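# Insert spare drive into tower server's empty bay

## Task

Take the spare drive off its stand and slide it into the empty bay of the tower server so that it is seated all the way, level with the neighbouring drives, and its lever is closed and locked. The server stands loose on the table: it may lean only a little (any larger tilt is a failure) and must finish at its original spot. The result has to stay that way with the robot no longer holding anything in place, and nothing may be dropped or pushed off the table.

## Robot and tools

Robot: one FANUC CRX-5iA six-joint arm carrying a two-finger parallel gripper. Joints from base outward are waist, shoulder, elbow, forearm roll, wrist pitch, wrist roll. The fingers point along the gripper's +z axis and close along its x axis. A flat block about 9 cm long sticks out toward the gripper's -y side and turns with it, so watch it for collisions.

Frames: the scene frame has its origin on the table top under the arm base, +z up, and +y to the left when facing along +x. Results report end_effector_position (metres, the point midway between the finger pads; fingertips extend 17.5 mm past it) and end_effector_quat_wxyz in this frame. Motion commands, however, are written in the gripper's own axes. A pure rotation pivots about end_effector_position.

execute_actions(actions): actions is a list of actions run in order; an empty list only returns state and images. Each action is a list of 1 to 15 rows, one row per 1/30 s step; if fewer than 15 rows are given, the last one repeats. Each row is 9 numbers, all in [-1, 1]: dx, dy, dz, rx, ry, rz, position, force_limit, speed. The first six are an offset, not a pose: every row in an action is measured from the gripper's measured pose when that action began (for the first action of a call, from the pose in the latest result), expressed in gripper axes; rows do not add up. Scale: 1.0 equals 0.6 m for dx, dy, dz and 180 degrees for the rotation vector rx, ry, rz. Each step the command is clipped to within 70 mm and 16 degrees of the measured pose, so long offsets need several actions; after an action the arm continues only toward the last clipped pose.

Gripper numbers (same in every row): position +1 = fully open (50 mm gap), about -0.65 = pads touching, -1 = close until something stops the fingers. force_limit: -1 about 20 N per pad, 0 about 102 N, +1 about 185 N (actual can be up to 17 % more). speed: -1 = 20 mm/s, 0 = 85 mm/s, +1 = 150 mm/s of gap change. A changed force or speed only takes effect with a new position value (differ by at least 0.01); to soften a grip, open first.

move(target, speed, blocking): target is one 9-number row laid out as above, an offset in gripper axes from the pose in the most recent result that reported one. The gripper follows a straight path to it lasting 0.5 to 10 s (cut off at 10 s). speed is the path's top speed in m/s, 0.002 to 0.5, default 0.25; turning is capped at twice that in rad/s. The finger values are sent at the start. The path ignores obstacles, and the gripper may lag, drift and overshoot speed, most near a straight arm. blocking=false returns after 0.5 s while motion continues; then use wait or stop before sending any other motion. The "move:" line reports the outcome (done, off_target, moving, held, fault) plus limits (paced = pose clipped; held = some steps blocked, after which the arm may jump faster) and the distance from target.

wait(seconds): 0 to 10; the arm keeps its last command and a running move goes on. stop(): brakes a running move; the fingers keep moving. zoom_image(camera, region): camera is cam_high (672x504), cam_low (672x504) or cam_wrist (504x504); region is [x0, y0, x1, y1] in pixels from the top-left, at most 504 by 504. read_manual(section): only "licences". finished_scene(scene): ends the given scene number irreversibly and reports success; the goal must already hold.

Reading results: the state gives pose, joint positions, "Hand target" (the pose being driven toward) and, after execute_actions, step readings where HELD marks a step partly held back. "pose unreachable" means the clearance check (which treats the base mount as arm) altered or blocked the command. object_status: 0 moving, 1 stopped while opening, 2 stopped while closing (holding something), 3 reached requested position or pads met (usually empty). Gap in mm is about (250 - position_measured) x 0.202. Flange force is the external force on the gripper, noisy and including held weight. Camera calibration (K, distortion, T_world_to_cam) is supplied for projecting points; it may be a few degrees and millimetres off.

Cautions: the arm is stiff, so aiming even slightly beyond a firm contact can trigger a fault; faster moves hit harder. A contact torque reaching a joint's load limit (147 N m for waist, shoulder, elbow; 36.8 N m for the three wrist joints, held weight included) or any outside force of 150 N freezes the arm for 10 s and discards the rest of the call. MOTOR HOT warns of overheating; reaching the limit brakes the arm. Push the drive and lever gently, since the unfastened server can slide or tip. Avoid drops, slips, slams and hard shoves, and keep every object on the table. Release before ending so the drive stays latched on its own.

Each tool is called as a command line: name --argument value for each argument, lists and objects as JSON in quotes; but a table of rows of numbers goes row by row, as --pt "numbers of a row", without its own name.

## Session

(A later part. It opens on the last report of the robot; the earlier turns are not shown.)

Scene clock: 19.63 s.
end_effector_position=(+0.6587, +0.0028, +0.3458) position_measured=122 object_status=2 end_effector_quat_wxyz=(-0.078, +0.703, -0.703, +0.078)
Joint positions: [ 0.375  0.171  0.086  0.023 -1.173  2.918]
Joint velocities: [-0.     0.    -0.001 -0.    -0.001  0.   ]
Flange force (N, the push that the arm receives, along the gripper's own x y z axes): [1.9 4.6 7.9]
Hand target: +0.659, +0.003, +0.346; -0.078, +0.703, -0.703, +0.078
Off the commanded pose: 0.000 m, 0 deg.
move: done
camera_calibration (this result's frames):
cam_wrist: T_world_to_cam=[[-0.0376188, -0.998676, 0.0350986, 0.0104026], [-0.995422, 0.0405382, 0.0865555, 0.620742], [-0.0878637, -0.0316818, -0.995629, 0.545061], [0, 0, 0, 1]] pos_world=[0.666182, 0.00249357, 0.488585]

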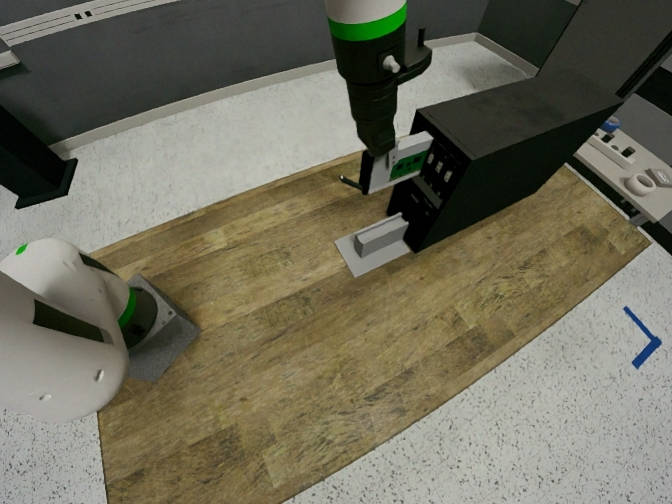

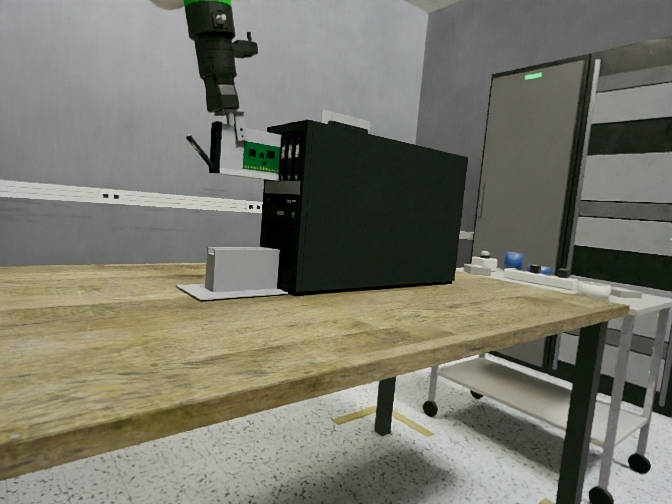

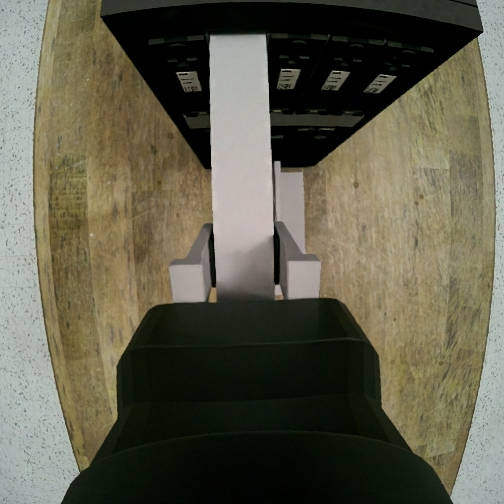

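move --target '[0,-0.0049,0.0011,0,0,0,-1,0.4,-0.5]' --speed 0.004

Scene clock: 20.83 s.
end_effector_position=(+0.6617, +0.0029, +0.3458) position_measured=122 object_status=2 end_effector_quat_wxyz=(-0.078, +0.703, -0.703, +0.078)
Joint positions: [ 0.373  0.179  0.096  0.023 -1.175  2.919]
Joint velocities: [-0.     0.     0.001  0.001  0.001  0.001]
Flange force (N, the push that the arm receives, along the gripper's own x y z axes): [2.9 10.0 7.9]
Hand target: +0.662, +0.003, +0.346; -0.078, +0.703, -0.703, +0.078
Off the commanded pose: 0.000 m, 0 deg.
move: done
camera_calibration (this result's frames):
cam_wrist: T_world_to_cam=[[-0.0376163, -0.998676, 0.0350968, 0.0105225], [-0.995422, 0.0405355, 0.0865545, 0.623741], [-0.0878625, -0.0316803, -0.995629, 0.545326], [0, 0, 0, 1]] pos_world=[0.669195, 0.00250097, 0.488585]

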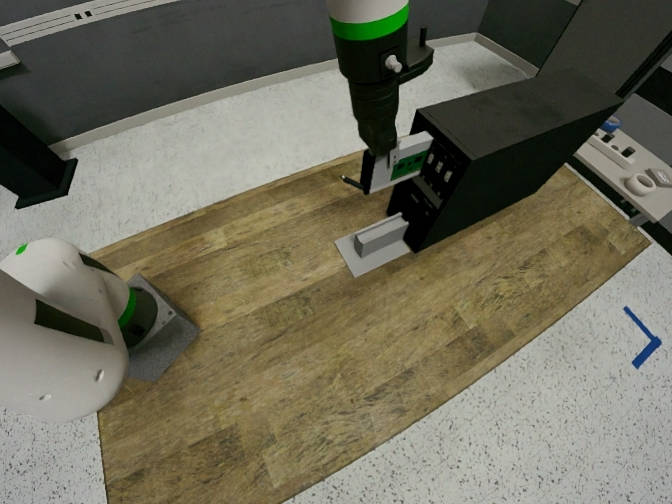

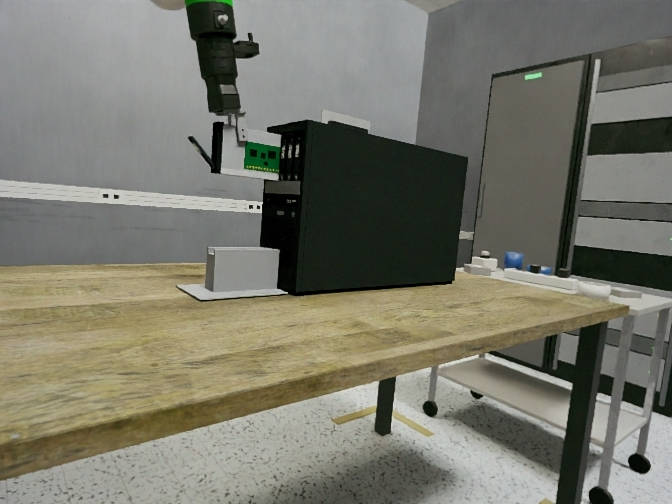

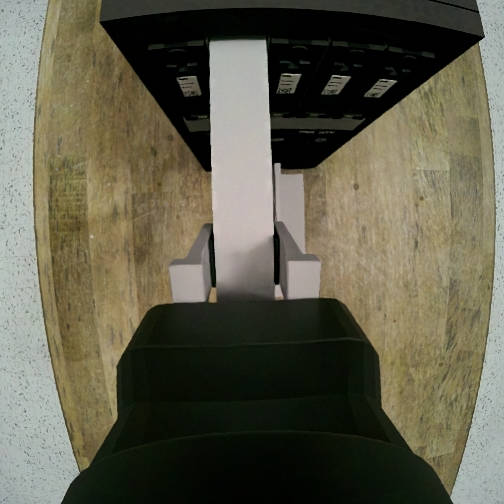

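move --target '[0,-0.0049,0.0011,0,0,0,-1,0.4,-0.5]' --speed 0.004

Scene clock: 22.07 s.
end_effector_position=(+0.6647, +0.0029, +0.3458) position_measured=122 object_status=2 end_effector_quat_wxyz=(-0.078, +0.703, -0.703, +0.078)
Joint positions: [ 0.372  0.186  0.105  0.023 -1.177  2.921]
Joint velocities: [ 0.  0.  0.  0. -0.  0.]
Flange force (N, the push that the arm receives, along the gripper's own x y z axes): [1.8 7.9 10.1]
Hand target: +0.665, +0.003, +0.346; -0.078, +0.703, -0.703, +0.078
Off the commanded pose: 0.000 m, 0 deg.
move: done
camera_calibration (this result's frames):
cam_wrist: T_world_to_cam=[[-0.0376133, -0.998676, 0.035095, 0.0106422], [-0.995422, 0.0405324, 0.0865533, 0.626741], [-0.0878612, -0.0316788, -0.995629, 0.545591], [0, 0, 0, 1]] pos_world=[0.672208, 0.00250849, 0.488586]

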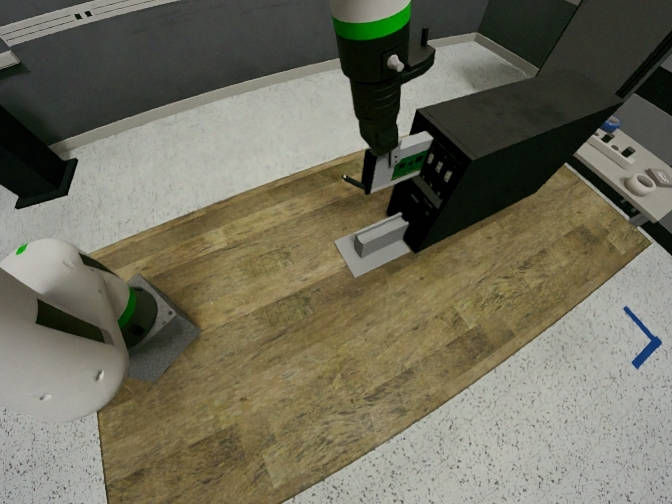

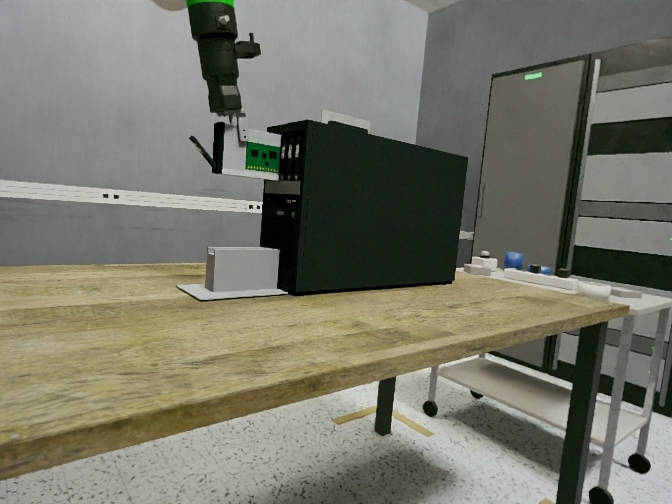

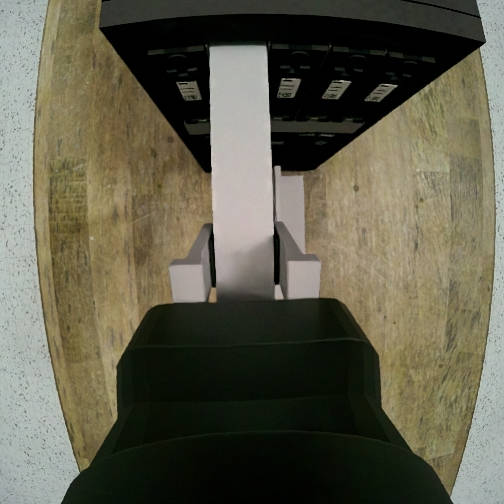

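move --target '[0,-0.0098,0.0022,0,0,0,-1,0.4,-0.5]' --speed 0.006

zoom_image --camera "cam_wrist" --region '[160,40,320,100]'

Scene clock: 23.47 s.
end_effector_position=(+0.6707, +0.0029, +0.3458) position_measured=122 object_status=2 end_effector_quat_wxyz=(-0.078, +0.703, -0.703, +0.078)
Joint positions: [ 0.37   0.201  0.125  0.022 -1.181  2.924]
Joint velocities: [ 0.     0.     0.001 -0.     0.     0.001]
Flange force (N, the push that the arm receives, along the gripper's own x y z axes): [-0.6 11.0 7.8]
Hand target: +0.671, +0.003, +0.346; -0.078, +0.703, -0.703, +0.078
Off the commanded pose: 0.000 m, 0 deg.
move: done
camera_calibration (this result's frames):
cam_wrist: T_world_to_cam=[[-0.0376071, -0.998676, 0.0350913, 0.0108815], [-0.995423, 0.0405258, 0.0865509, 0.632741], [-0.0878584, -0.0316757, -0.995629, 0.546121], [0, 0, 0, 1]] pos_world=[0.678236, 0.00252355, 0.488588]

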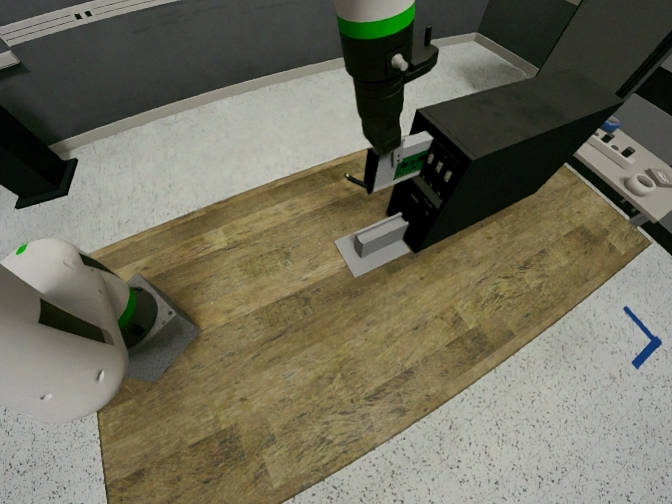

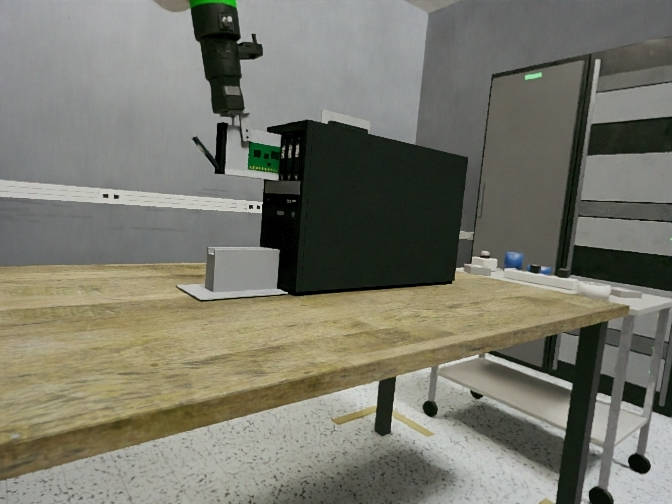

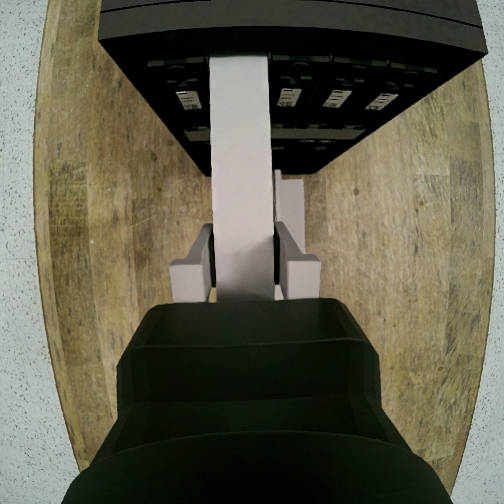

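Region (160, 40, 320, 100) of cam_wrist's 504x504 image, scaled by 3.150, with more detail than that image has; it fills the top 189 rows of this view, and the rest is white.

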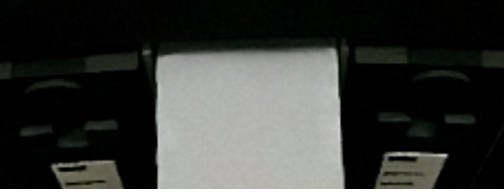

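move --target '[0,-0.0325,0.0074,0,0,0,-1,0.4,-0.5]' --speed 0.012

Scene clock: 25.50 s.
end_effector_position=(+0.6907, +0.0029, +0.3458) position_measured=122 object_status=2 end_effector_quat_wxyz=(-0.078, +0.703, -0.703, +0.078)
Joint positions: [ 0.362  0.252  0.191  0.019 -1.197  2.932]
Joint velocities: [-0.     0.    -0.     0.001 -0.     0.002]
Flange force (N, the push that the arm receives, along the gripper's own x y z axes): [2.4 11.1 7.4]
Hand target: +0.691, +0.003, +0.346; -0.078, +0.703, -0.703, +0.078
Off the commanded pose: 0.000 m, 0 deg.
move: done
camera_calibration (this result's frames):
cam_wrist: T_world_to_cam=[[-0.0375827, -0.998678, 0.0350792, 0.0116754], [-0.995425, 0.0405001, 0.0865407, 0.652667], [-0.087847, -0.0316663, -0.995631, 0.547819], [0, 0, 0, 1]] pos_world=[0.698244, 0.00257421, 0.488533]

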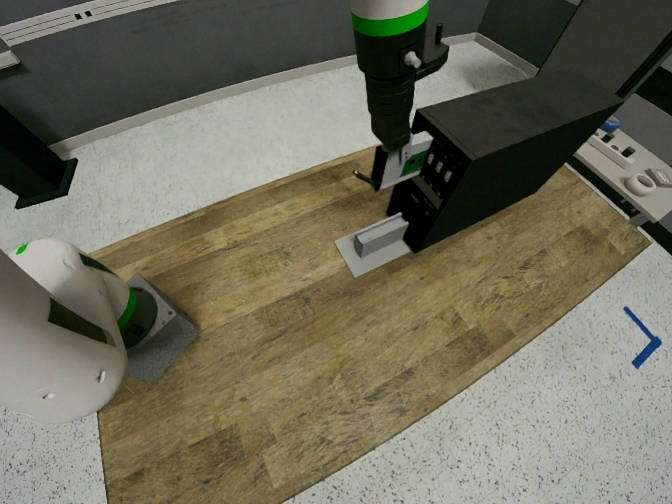

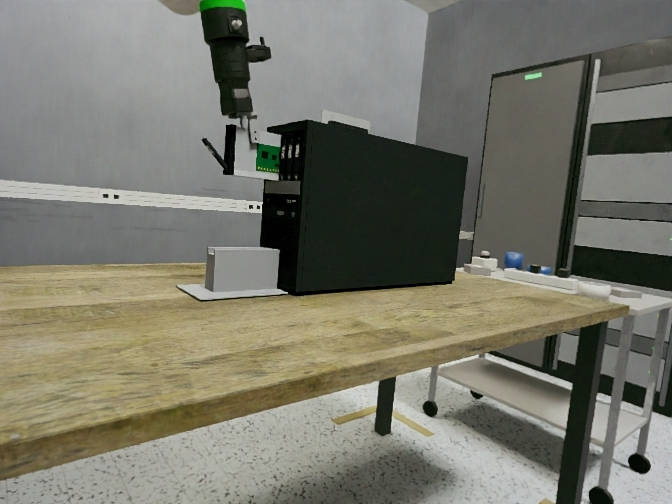

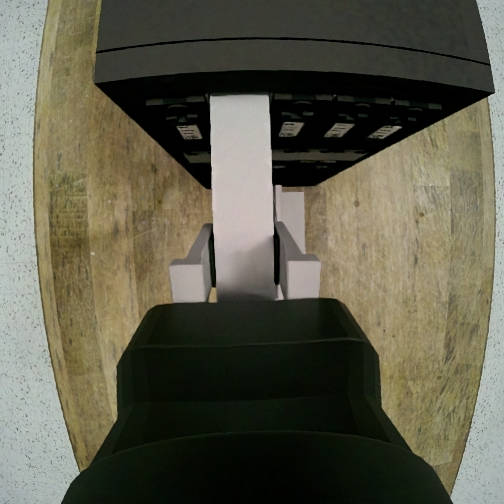

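Forward 35 more.

move --target '[0,-0.0569,0.0129,0,0,0,-1,0.4,-0.5]' --speed 0.015

Scene clock: 28.33 s.
end_effector_position=(+0.7258, +0.0030, +0.3457) position_measured=122 object_status=2 end_effector_quat_wxyz=(-0.078, +0.703, -0.703, +0.078)
Joint positions: [ 0.35   0.342  0.314  0.015 -1.23   2.946]
Joint velocities: [-0.     0.     0.001  0.001 -0.    -0.   ]
Flange force (N, the push that the arm receives, along the gripper's own x y z axes): [-0.3 11.1 8.7]
Hand target: +0.726, +0.003, +0.346; -0.078, +0.703, -0.703, +0.078
Off the commanded pose: 0.000 m, 0 deg.
move: done
camera_calibration (this result's frames):
cam_wrist: T_world_to_cam=[[-0.0375267, -0.99868, 0.0350595, 0.0130534], [-0.995429, 0.040442, 0.0865247, 0.687551], [-0.0878284, -0.0316522, -0.995633, 0.550823], [0, 0, 0, 1]] pos_world=[0.733276, 0.00266494, 0.488469]

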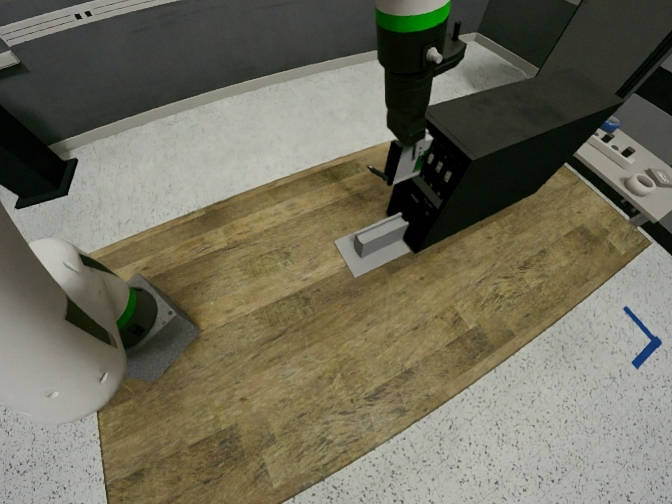

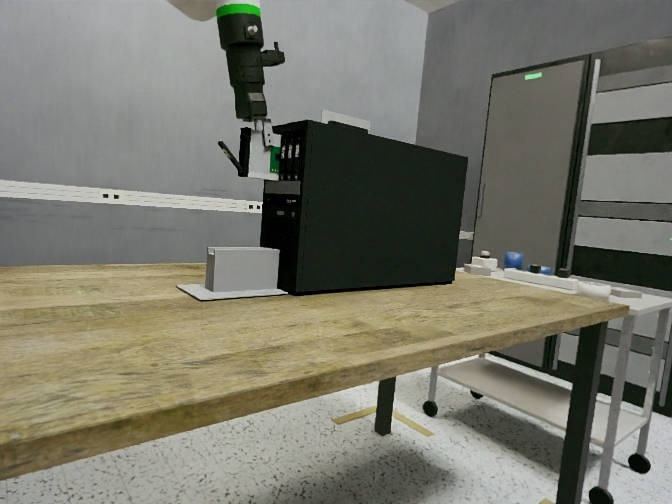

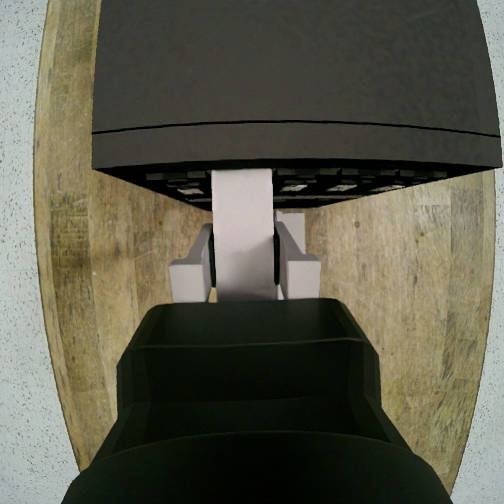

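move --target '[0,0,0,0,0,0,1,0,0]'

move --target '[0,0.125,-0.0285,0,0,0,1,0,0]' --speed 0.08

move --target '[0,0,0,0,0,0,-0.42,0,0]'

Scene clock: 29.27 s.
end_effector_position=(+0.7258, +0.0030, +0.3457) position_measured=3 object_status=3 end_effector_quat_wxyz=(-0.078, +0.703, -0.703, +0.078)
Joint positions: [ 0.35   0.342  0.314  0.015 -1.23   2.946]
Joint velocities: [-0.    -0.     0.    -0.001  0.    -0.   ]
Flange force (N, the push that the arm receives, along the gripper's own x y z axes): [0.5 7.2 -0.4]
Hand target: +0.726, +0.003, +0.346; -0.078, +0.703, -0.703, +0.078
Off the commanded pose: 0.000 m, 0 deg.
move: done
camera_calibration (this result's frames):
cam_wrist: T_world_to_cam=[[-0.0375378, -0.99868, 0.0350603, 0.0130527], [-0.995427, 0.0404534, 0.0865315, 0.687554], [-0.0878356, -0.0316518, -0.995632, 0.550823], [0, 0, 0, 1]] pos_world=[0.733282, 0.00265613, 0.488464]

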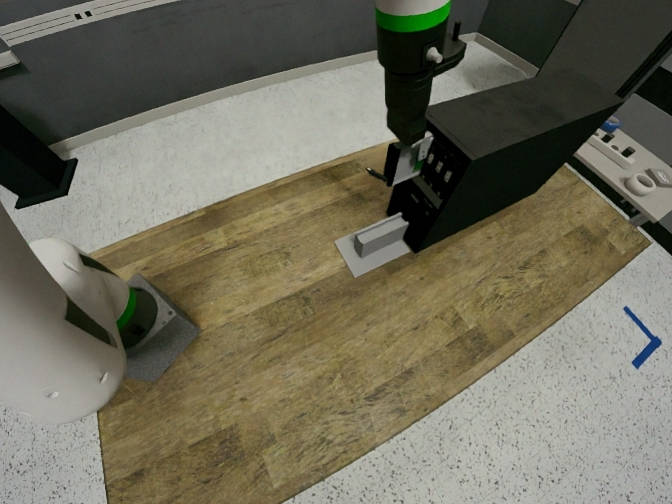

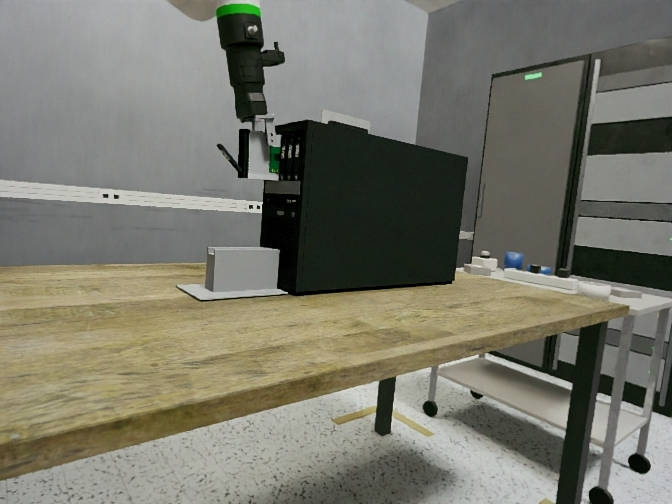

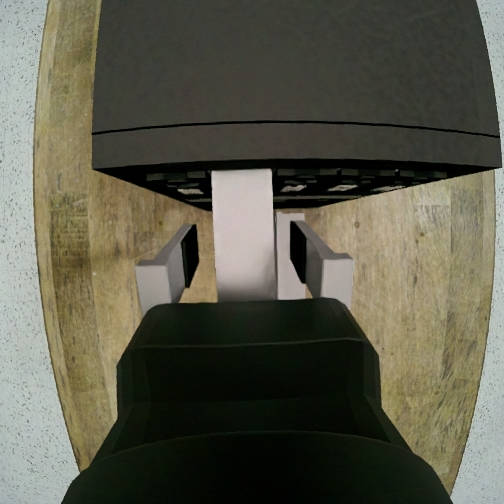

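Scene clock: 30.53 s.
end_effector_position=(+0.6488, +0.0028, +0.3459) position_measured=3 object_status=3 end_effector_quat_wxyz=(-0.078, +0.703, -0.703, +0.078)
Joint positions: [ 0.379  0.146  0.056  0.025 -1.167  2.913]
Joint velocities: [-0.    -0.001 -0.001 -0.001  0.001 -0.   ]
Flange force (N, the push that the arm receives, along the gripper's own x y z axes): [1.5 10.5 1.3]
Hand target: +0.649, +0.003, +0.346; -0.078, +0.703, -0.703, +0.078
Off the commanded pose: 0.000 m, 0 deg.
move: done
camera_calibration (this result's frames):
cam_wrist: T_world_to_cam=[[-0.0376409, -0.998674, 0.0351078, 0.0100045], [-0.995419, 0.0405617, 0.0865751, 0.610895], [-0.0878844, -0.0316883, -0.995627, 0.544315], [0, 0, 0, 1]] pos_world=[0.65631, 0.00246076, 0.488695]

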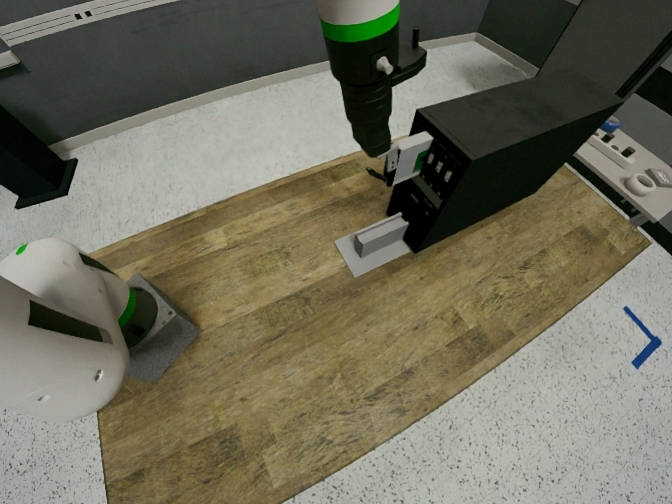

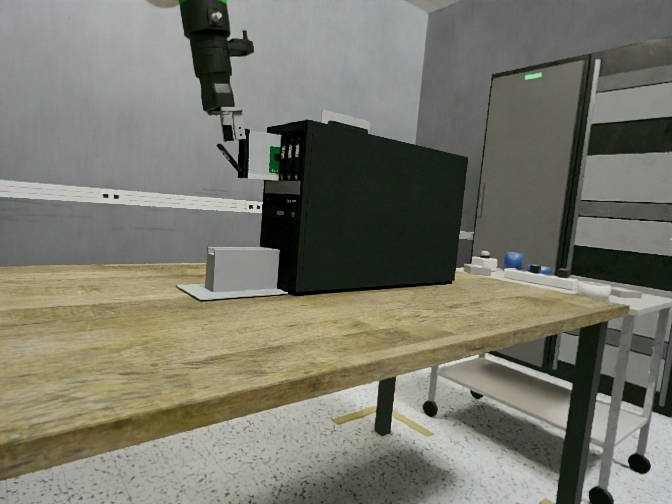

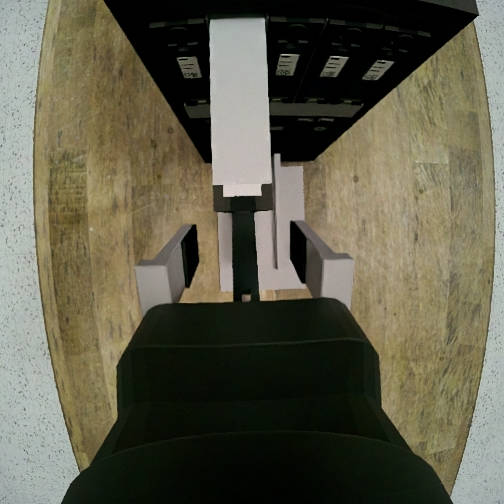

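Scene clock: 31.27 s.
end_effector_position=(+0.6488, +0.0028, +0.3459) position_measured=215 object_status=0 end_effector_quat_wxyz=(-0.078, +0.703, -0.703, +0.078)
Joint positions: [ 0.379  0.146  0.056  0.025 -1.167  2.913]
Joint velocities: [ 0.    -0.    -0.001 -0.002 -0.     0.001]
Flange force (N, the push that the arm receives, along the gripper's own x y z axes): [1.5 7.3 -0.3]
Hand target: +0.649, +0.003, +0.346; -0.078, +0.703, -0.703, +0.078
Off the commanded pose: 0.000 m, 0 deg.
move: done
camera_calibration (this result's frames):
cam_wrist: T_world_to_cam=[[-0.0376412, -0.998674, 0.0351079, 0.0100046], [-0.99542, 0.0405619, 0.0865721, 0.610892], [-0.0878813, -0.0316884, -0.995627, 0.544315], [0, 0, 0, 1]] pos_world=[0.656306, 0.00246084, 0.488697]

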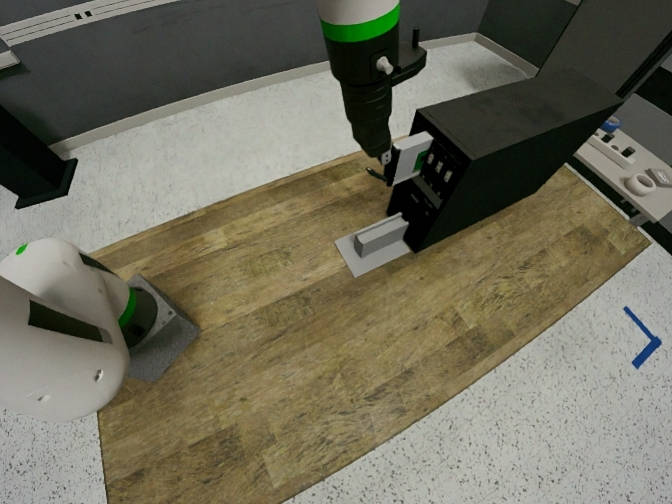

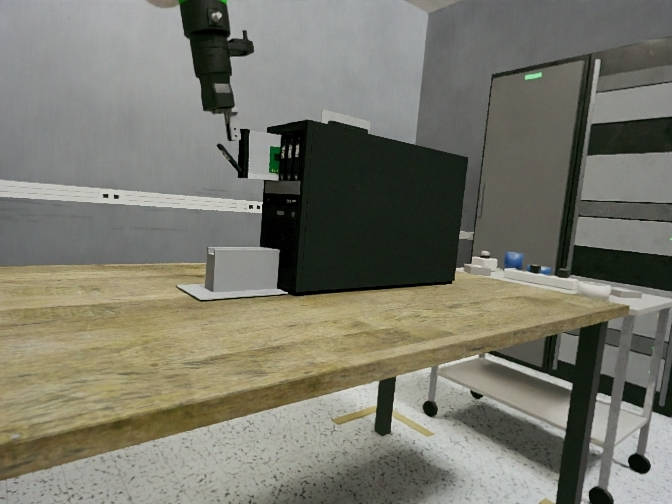

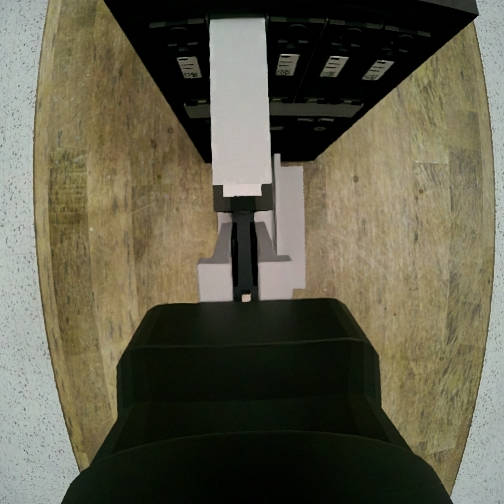

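Forward 25 (down 2).

move --target '[0,-0.04,0.0125,0,0,0,-0.42,0,0]' --speed 0.012

Scene clock: 33.73 s.
end_effector_position=(+0.6739, +0.0029, +0.3439) position_measured=215 object_status=3 end_effector_quat_wxyz=(-0.078, +0.703, -0.703, +0.078)
Joint positions: [ 0.369  0.21   0.131  0.021 -1.179  2.925]
Joint velocities: [ 0.  0.  0.  0. -0. -0.]
Flange force (N, the push that the arm receives, along the gripper's own x y z axes): [-0.2 12.3 -0.3]
Hand target: +0.674, +0.003, +0.344; -0.078, +0.703, -0.703, +0.078
Off the commanded pose: 0.000 m, 0 deg.
move: done
camera_calibration (this result's frames):
cam_wrist: T_world_to_cam=[[-0.0376252, -0.998676, 0.0350915, 0.0110753], [-0.995421, 0.0405441, 0.0865617, 0.636027], [-0.0878698, -0.0316739, -0.995628, 0.544465], [0, 0, 0, 1]] pos_world=[0.681374, 0.00251876, 0.486641]

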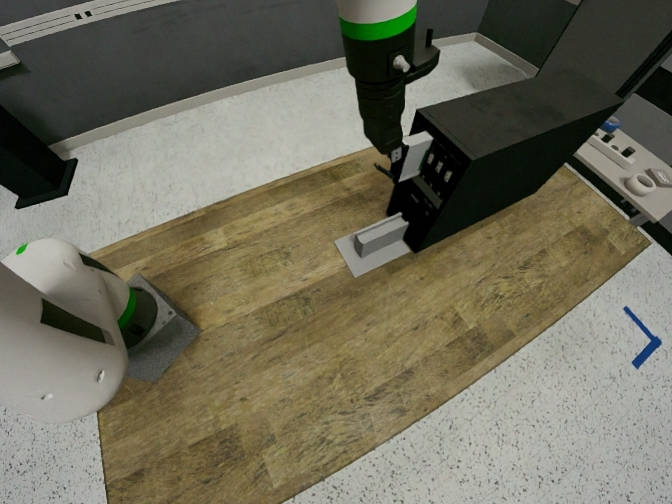

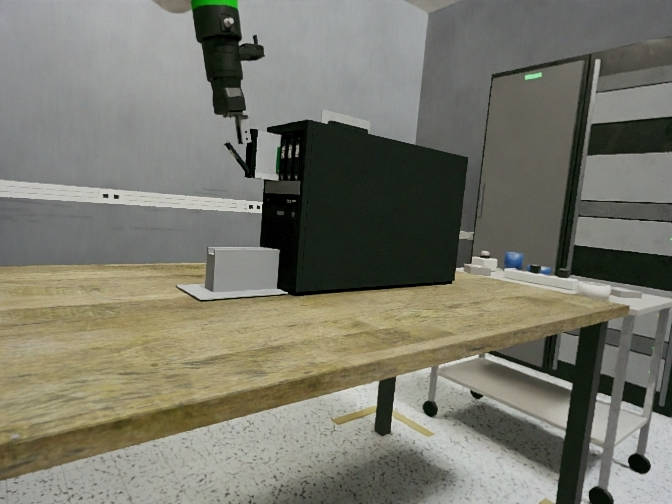

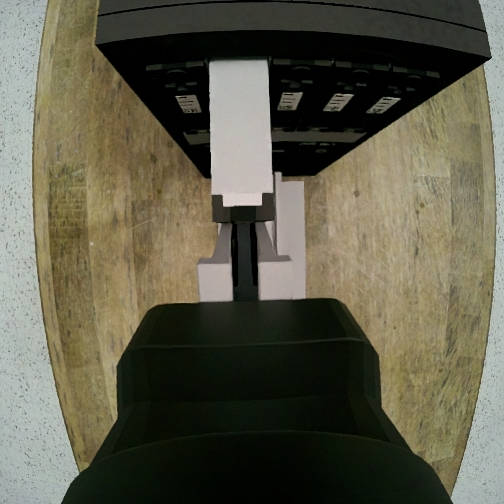

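move --target '[0,-0.0975,0.022,0,0,0,-0.42,0,0]' --speed 0.018

Scene clock: 37.50 s.
end_effector_position=(+0.7339, +0.0030, +0.3438) position_measured=215 object_status=3 end_effector_quat_wxyz=(-0.078, +0.703, -0.703, +0.078)
Joint positions: [ 0.347  0.363  0.341  0.014 -1.235  2.949]
Joint velocities: [-0.     0.    -0.     0.002 -0.001  0.002]
Flange force (N, the push that the arm receives, along the gripper's own x y z axes): [1.5 11.3 -1.1]
Hand target: +0.734, +0.003, +0.344; -0.078, +0.703, -0.703, +0.078
Off the commanded pose: 0.000 m, 0 deg.
move: done
camera_calibration (this result's frames):
cam_wrist: T_world_to_cam=[[-0.0375316, -0.99868, 0.0350533, 0.0134403], [-0.995426, 0.0404473, 0.0865527, 0.695776], [-0.0878563, -0.0316445, -0.99563, 0.549674], [0, 0, 0, 1]] pos_world=[0.74139, 0.00267455, 0.48658]

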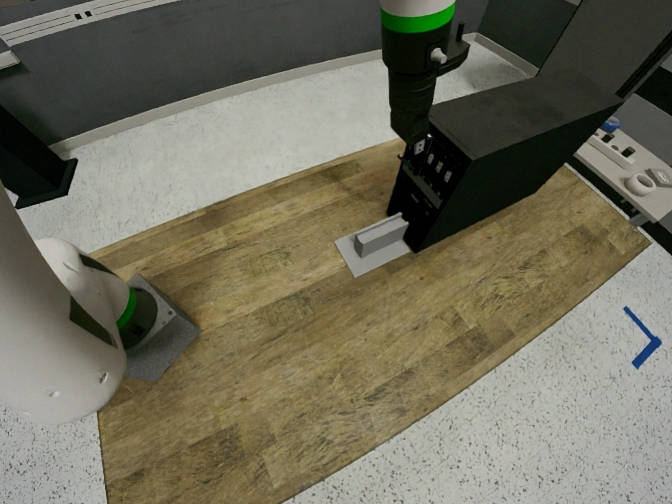

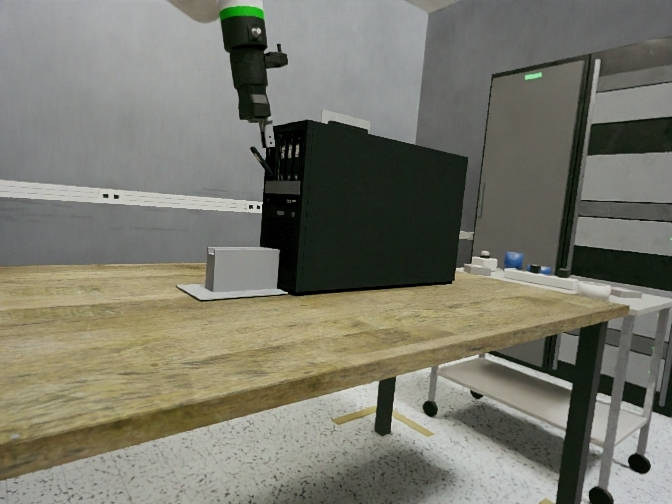

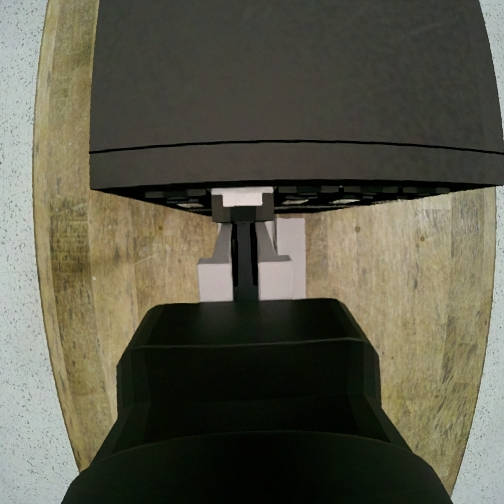

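Like scene-1 x≈.720. Forward 6.5.

move --target '[0,-0.0106,0.0024,0,0,0,-0.42,0,0]' --speed 0.006

move --target '[0,-0.0025,0.0006,0,0,0,-0.42,0,0]' --speed 0.004

Scene clock: 39.10 s.
end_effector_position=(+0.7404, +0.0031, +0.3438) position_measured=215 object_status=3 end_effector_quat_wxyz=(-0.078, +0.703, -0.703, +0.078)
Joint positions: [ 0.345  0.381  0.366  0.013 -1.242  2.951]
Joint velocities: [ 0.     0.    -0.    -0.001 -0.001 -0.002]
Flange force (N, the push that the arm receives, along the gripper's own x y z axes): [1.9 13.4 -2.0]
Hand target: +0.740, +0.003, +0.344; -0.078, +0.703, -0.703, +0.078
Off the commanded pose: 0.000 m, 0 deg.
move: done
camera_calibration (this result's frames):
cam_wrist: T_world_to_cam=[[-0.0375184, -0.998681, 0.0350513, 0.0136936], [-0.995425, 0.0404344, 0.0865689, 0.702258], [-0.087872, -0.031643, -0.995629, 0.550247], [0, 0, 0, 1]] pos_world=[0.747911, 0.00269159, 0.486568]

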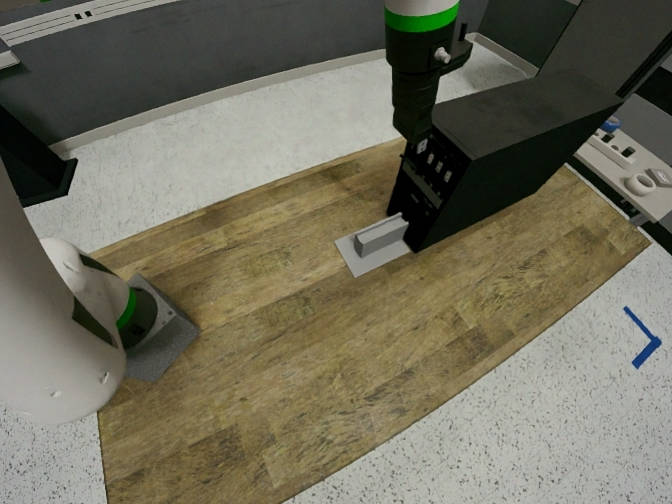

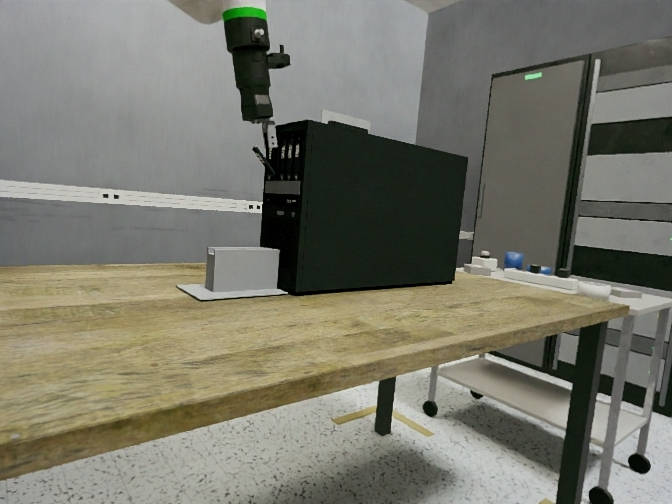

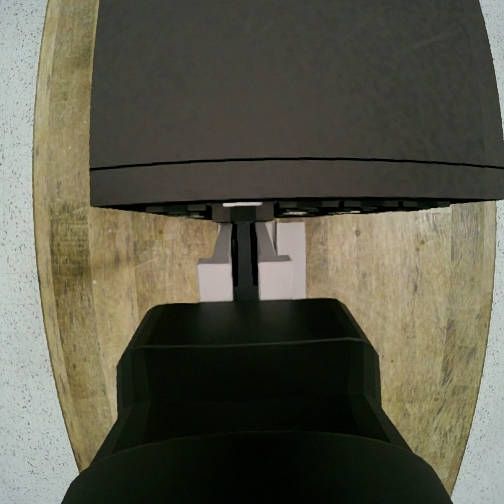

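Scene clock: 39.80 s.
end_effector_position=(+0.7419, +0.0030, +0.3438) position_measured=215 object_status=3 end_effector_quat_wxyz=(-0.078, +0.703, -0.703, +0.078)
Joint positions: [ 0.345  0.385  0.372  0.013 -1.244  2.952]
Joint velocities: [-0.     0.     0.001 -0.     0.    -0.   ]
Flange force (N, the push that the arm receives, along the gripper's own x y z axes): [0.1 24.9 -11.1]
Hand target: +0.742, +0.003, +0.344; -0.078, +0.703, -0.703, +0.078
Off the commanded pose: 0.000 m, 0 deg.
move: done
camera_calibration (this result's frames):
cam_wrist: T_world_to_cam=[[-0.0375172, -0.99868, 0.0350687, 0.0137416], [-0.99542, 0.0404365, 0.0866225, 0.703753], [-0.0879262, -0.0316582, -0.995624, 0.550398], [0, 0, 0, 1]] pos_world=[0.74944, 0.00269072, 0.486547]

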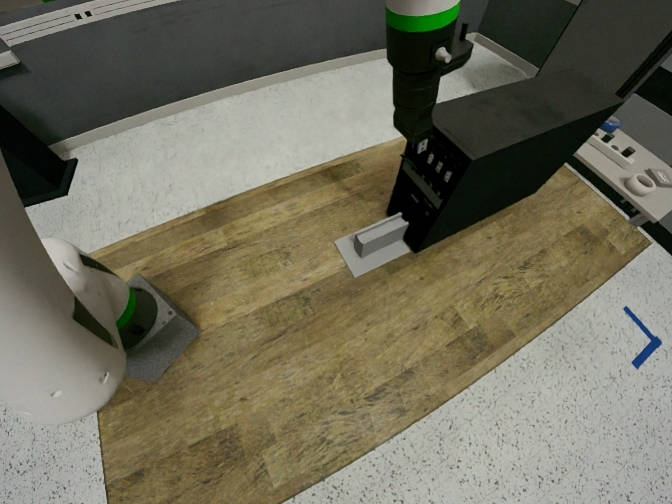

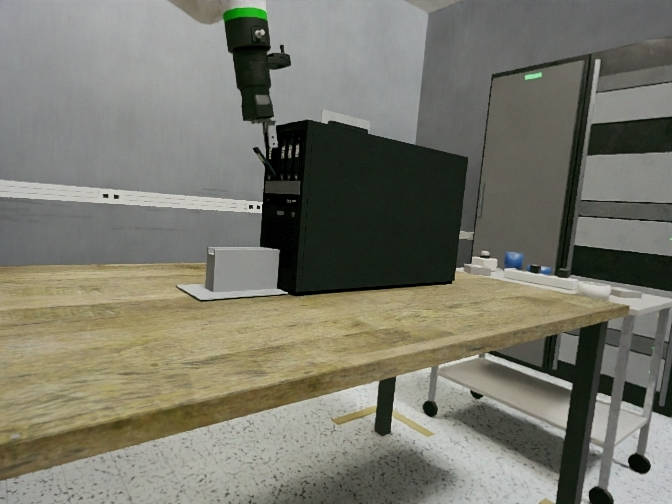

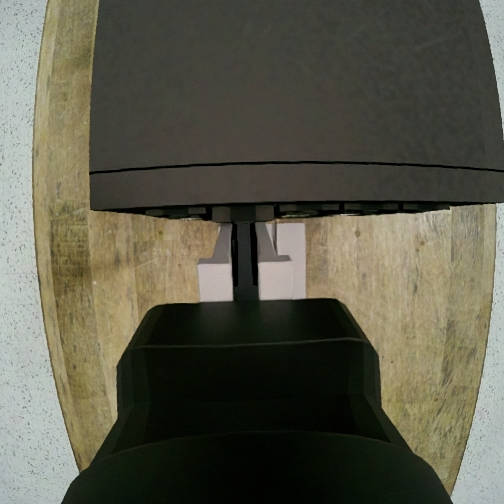

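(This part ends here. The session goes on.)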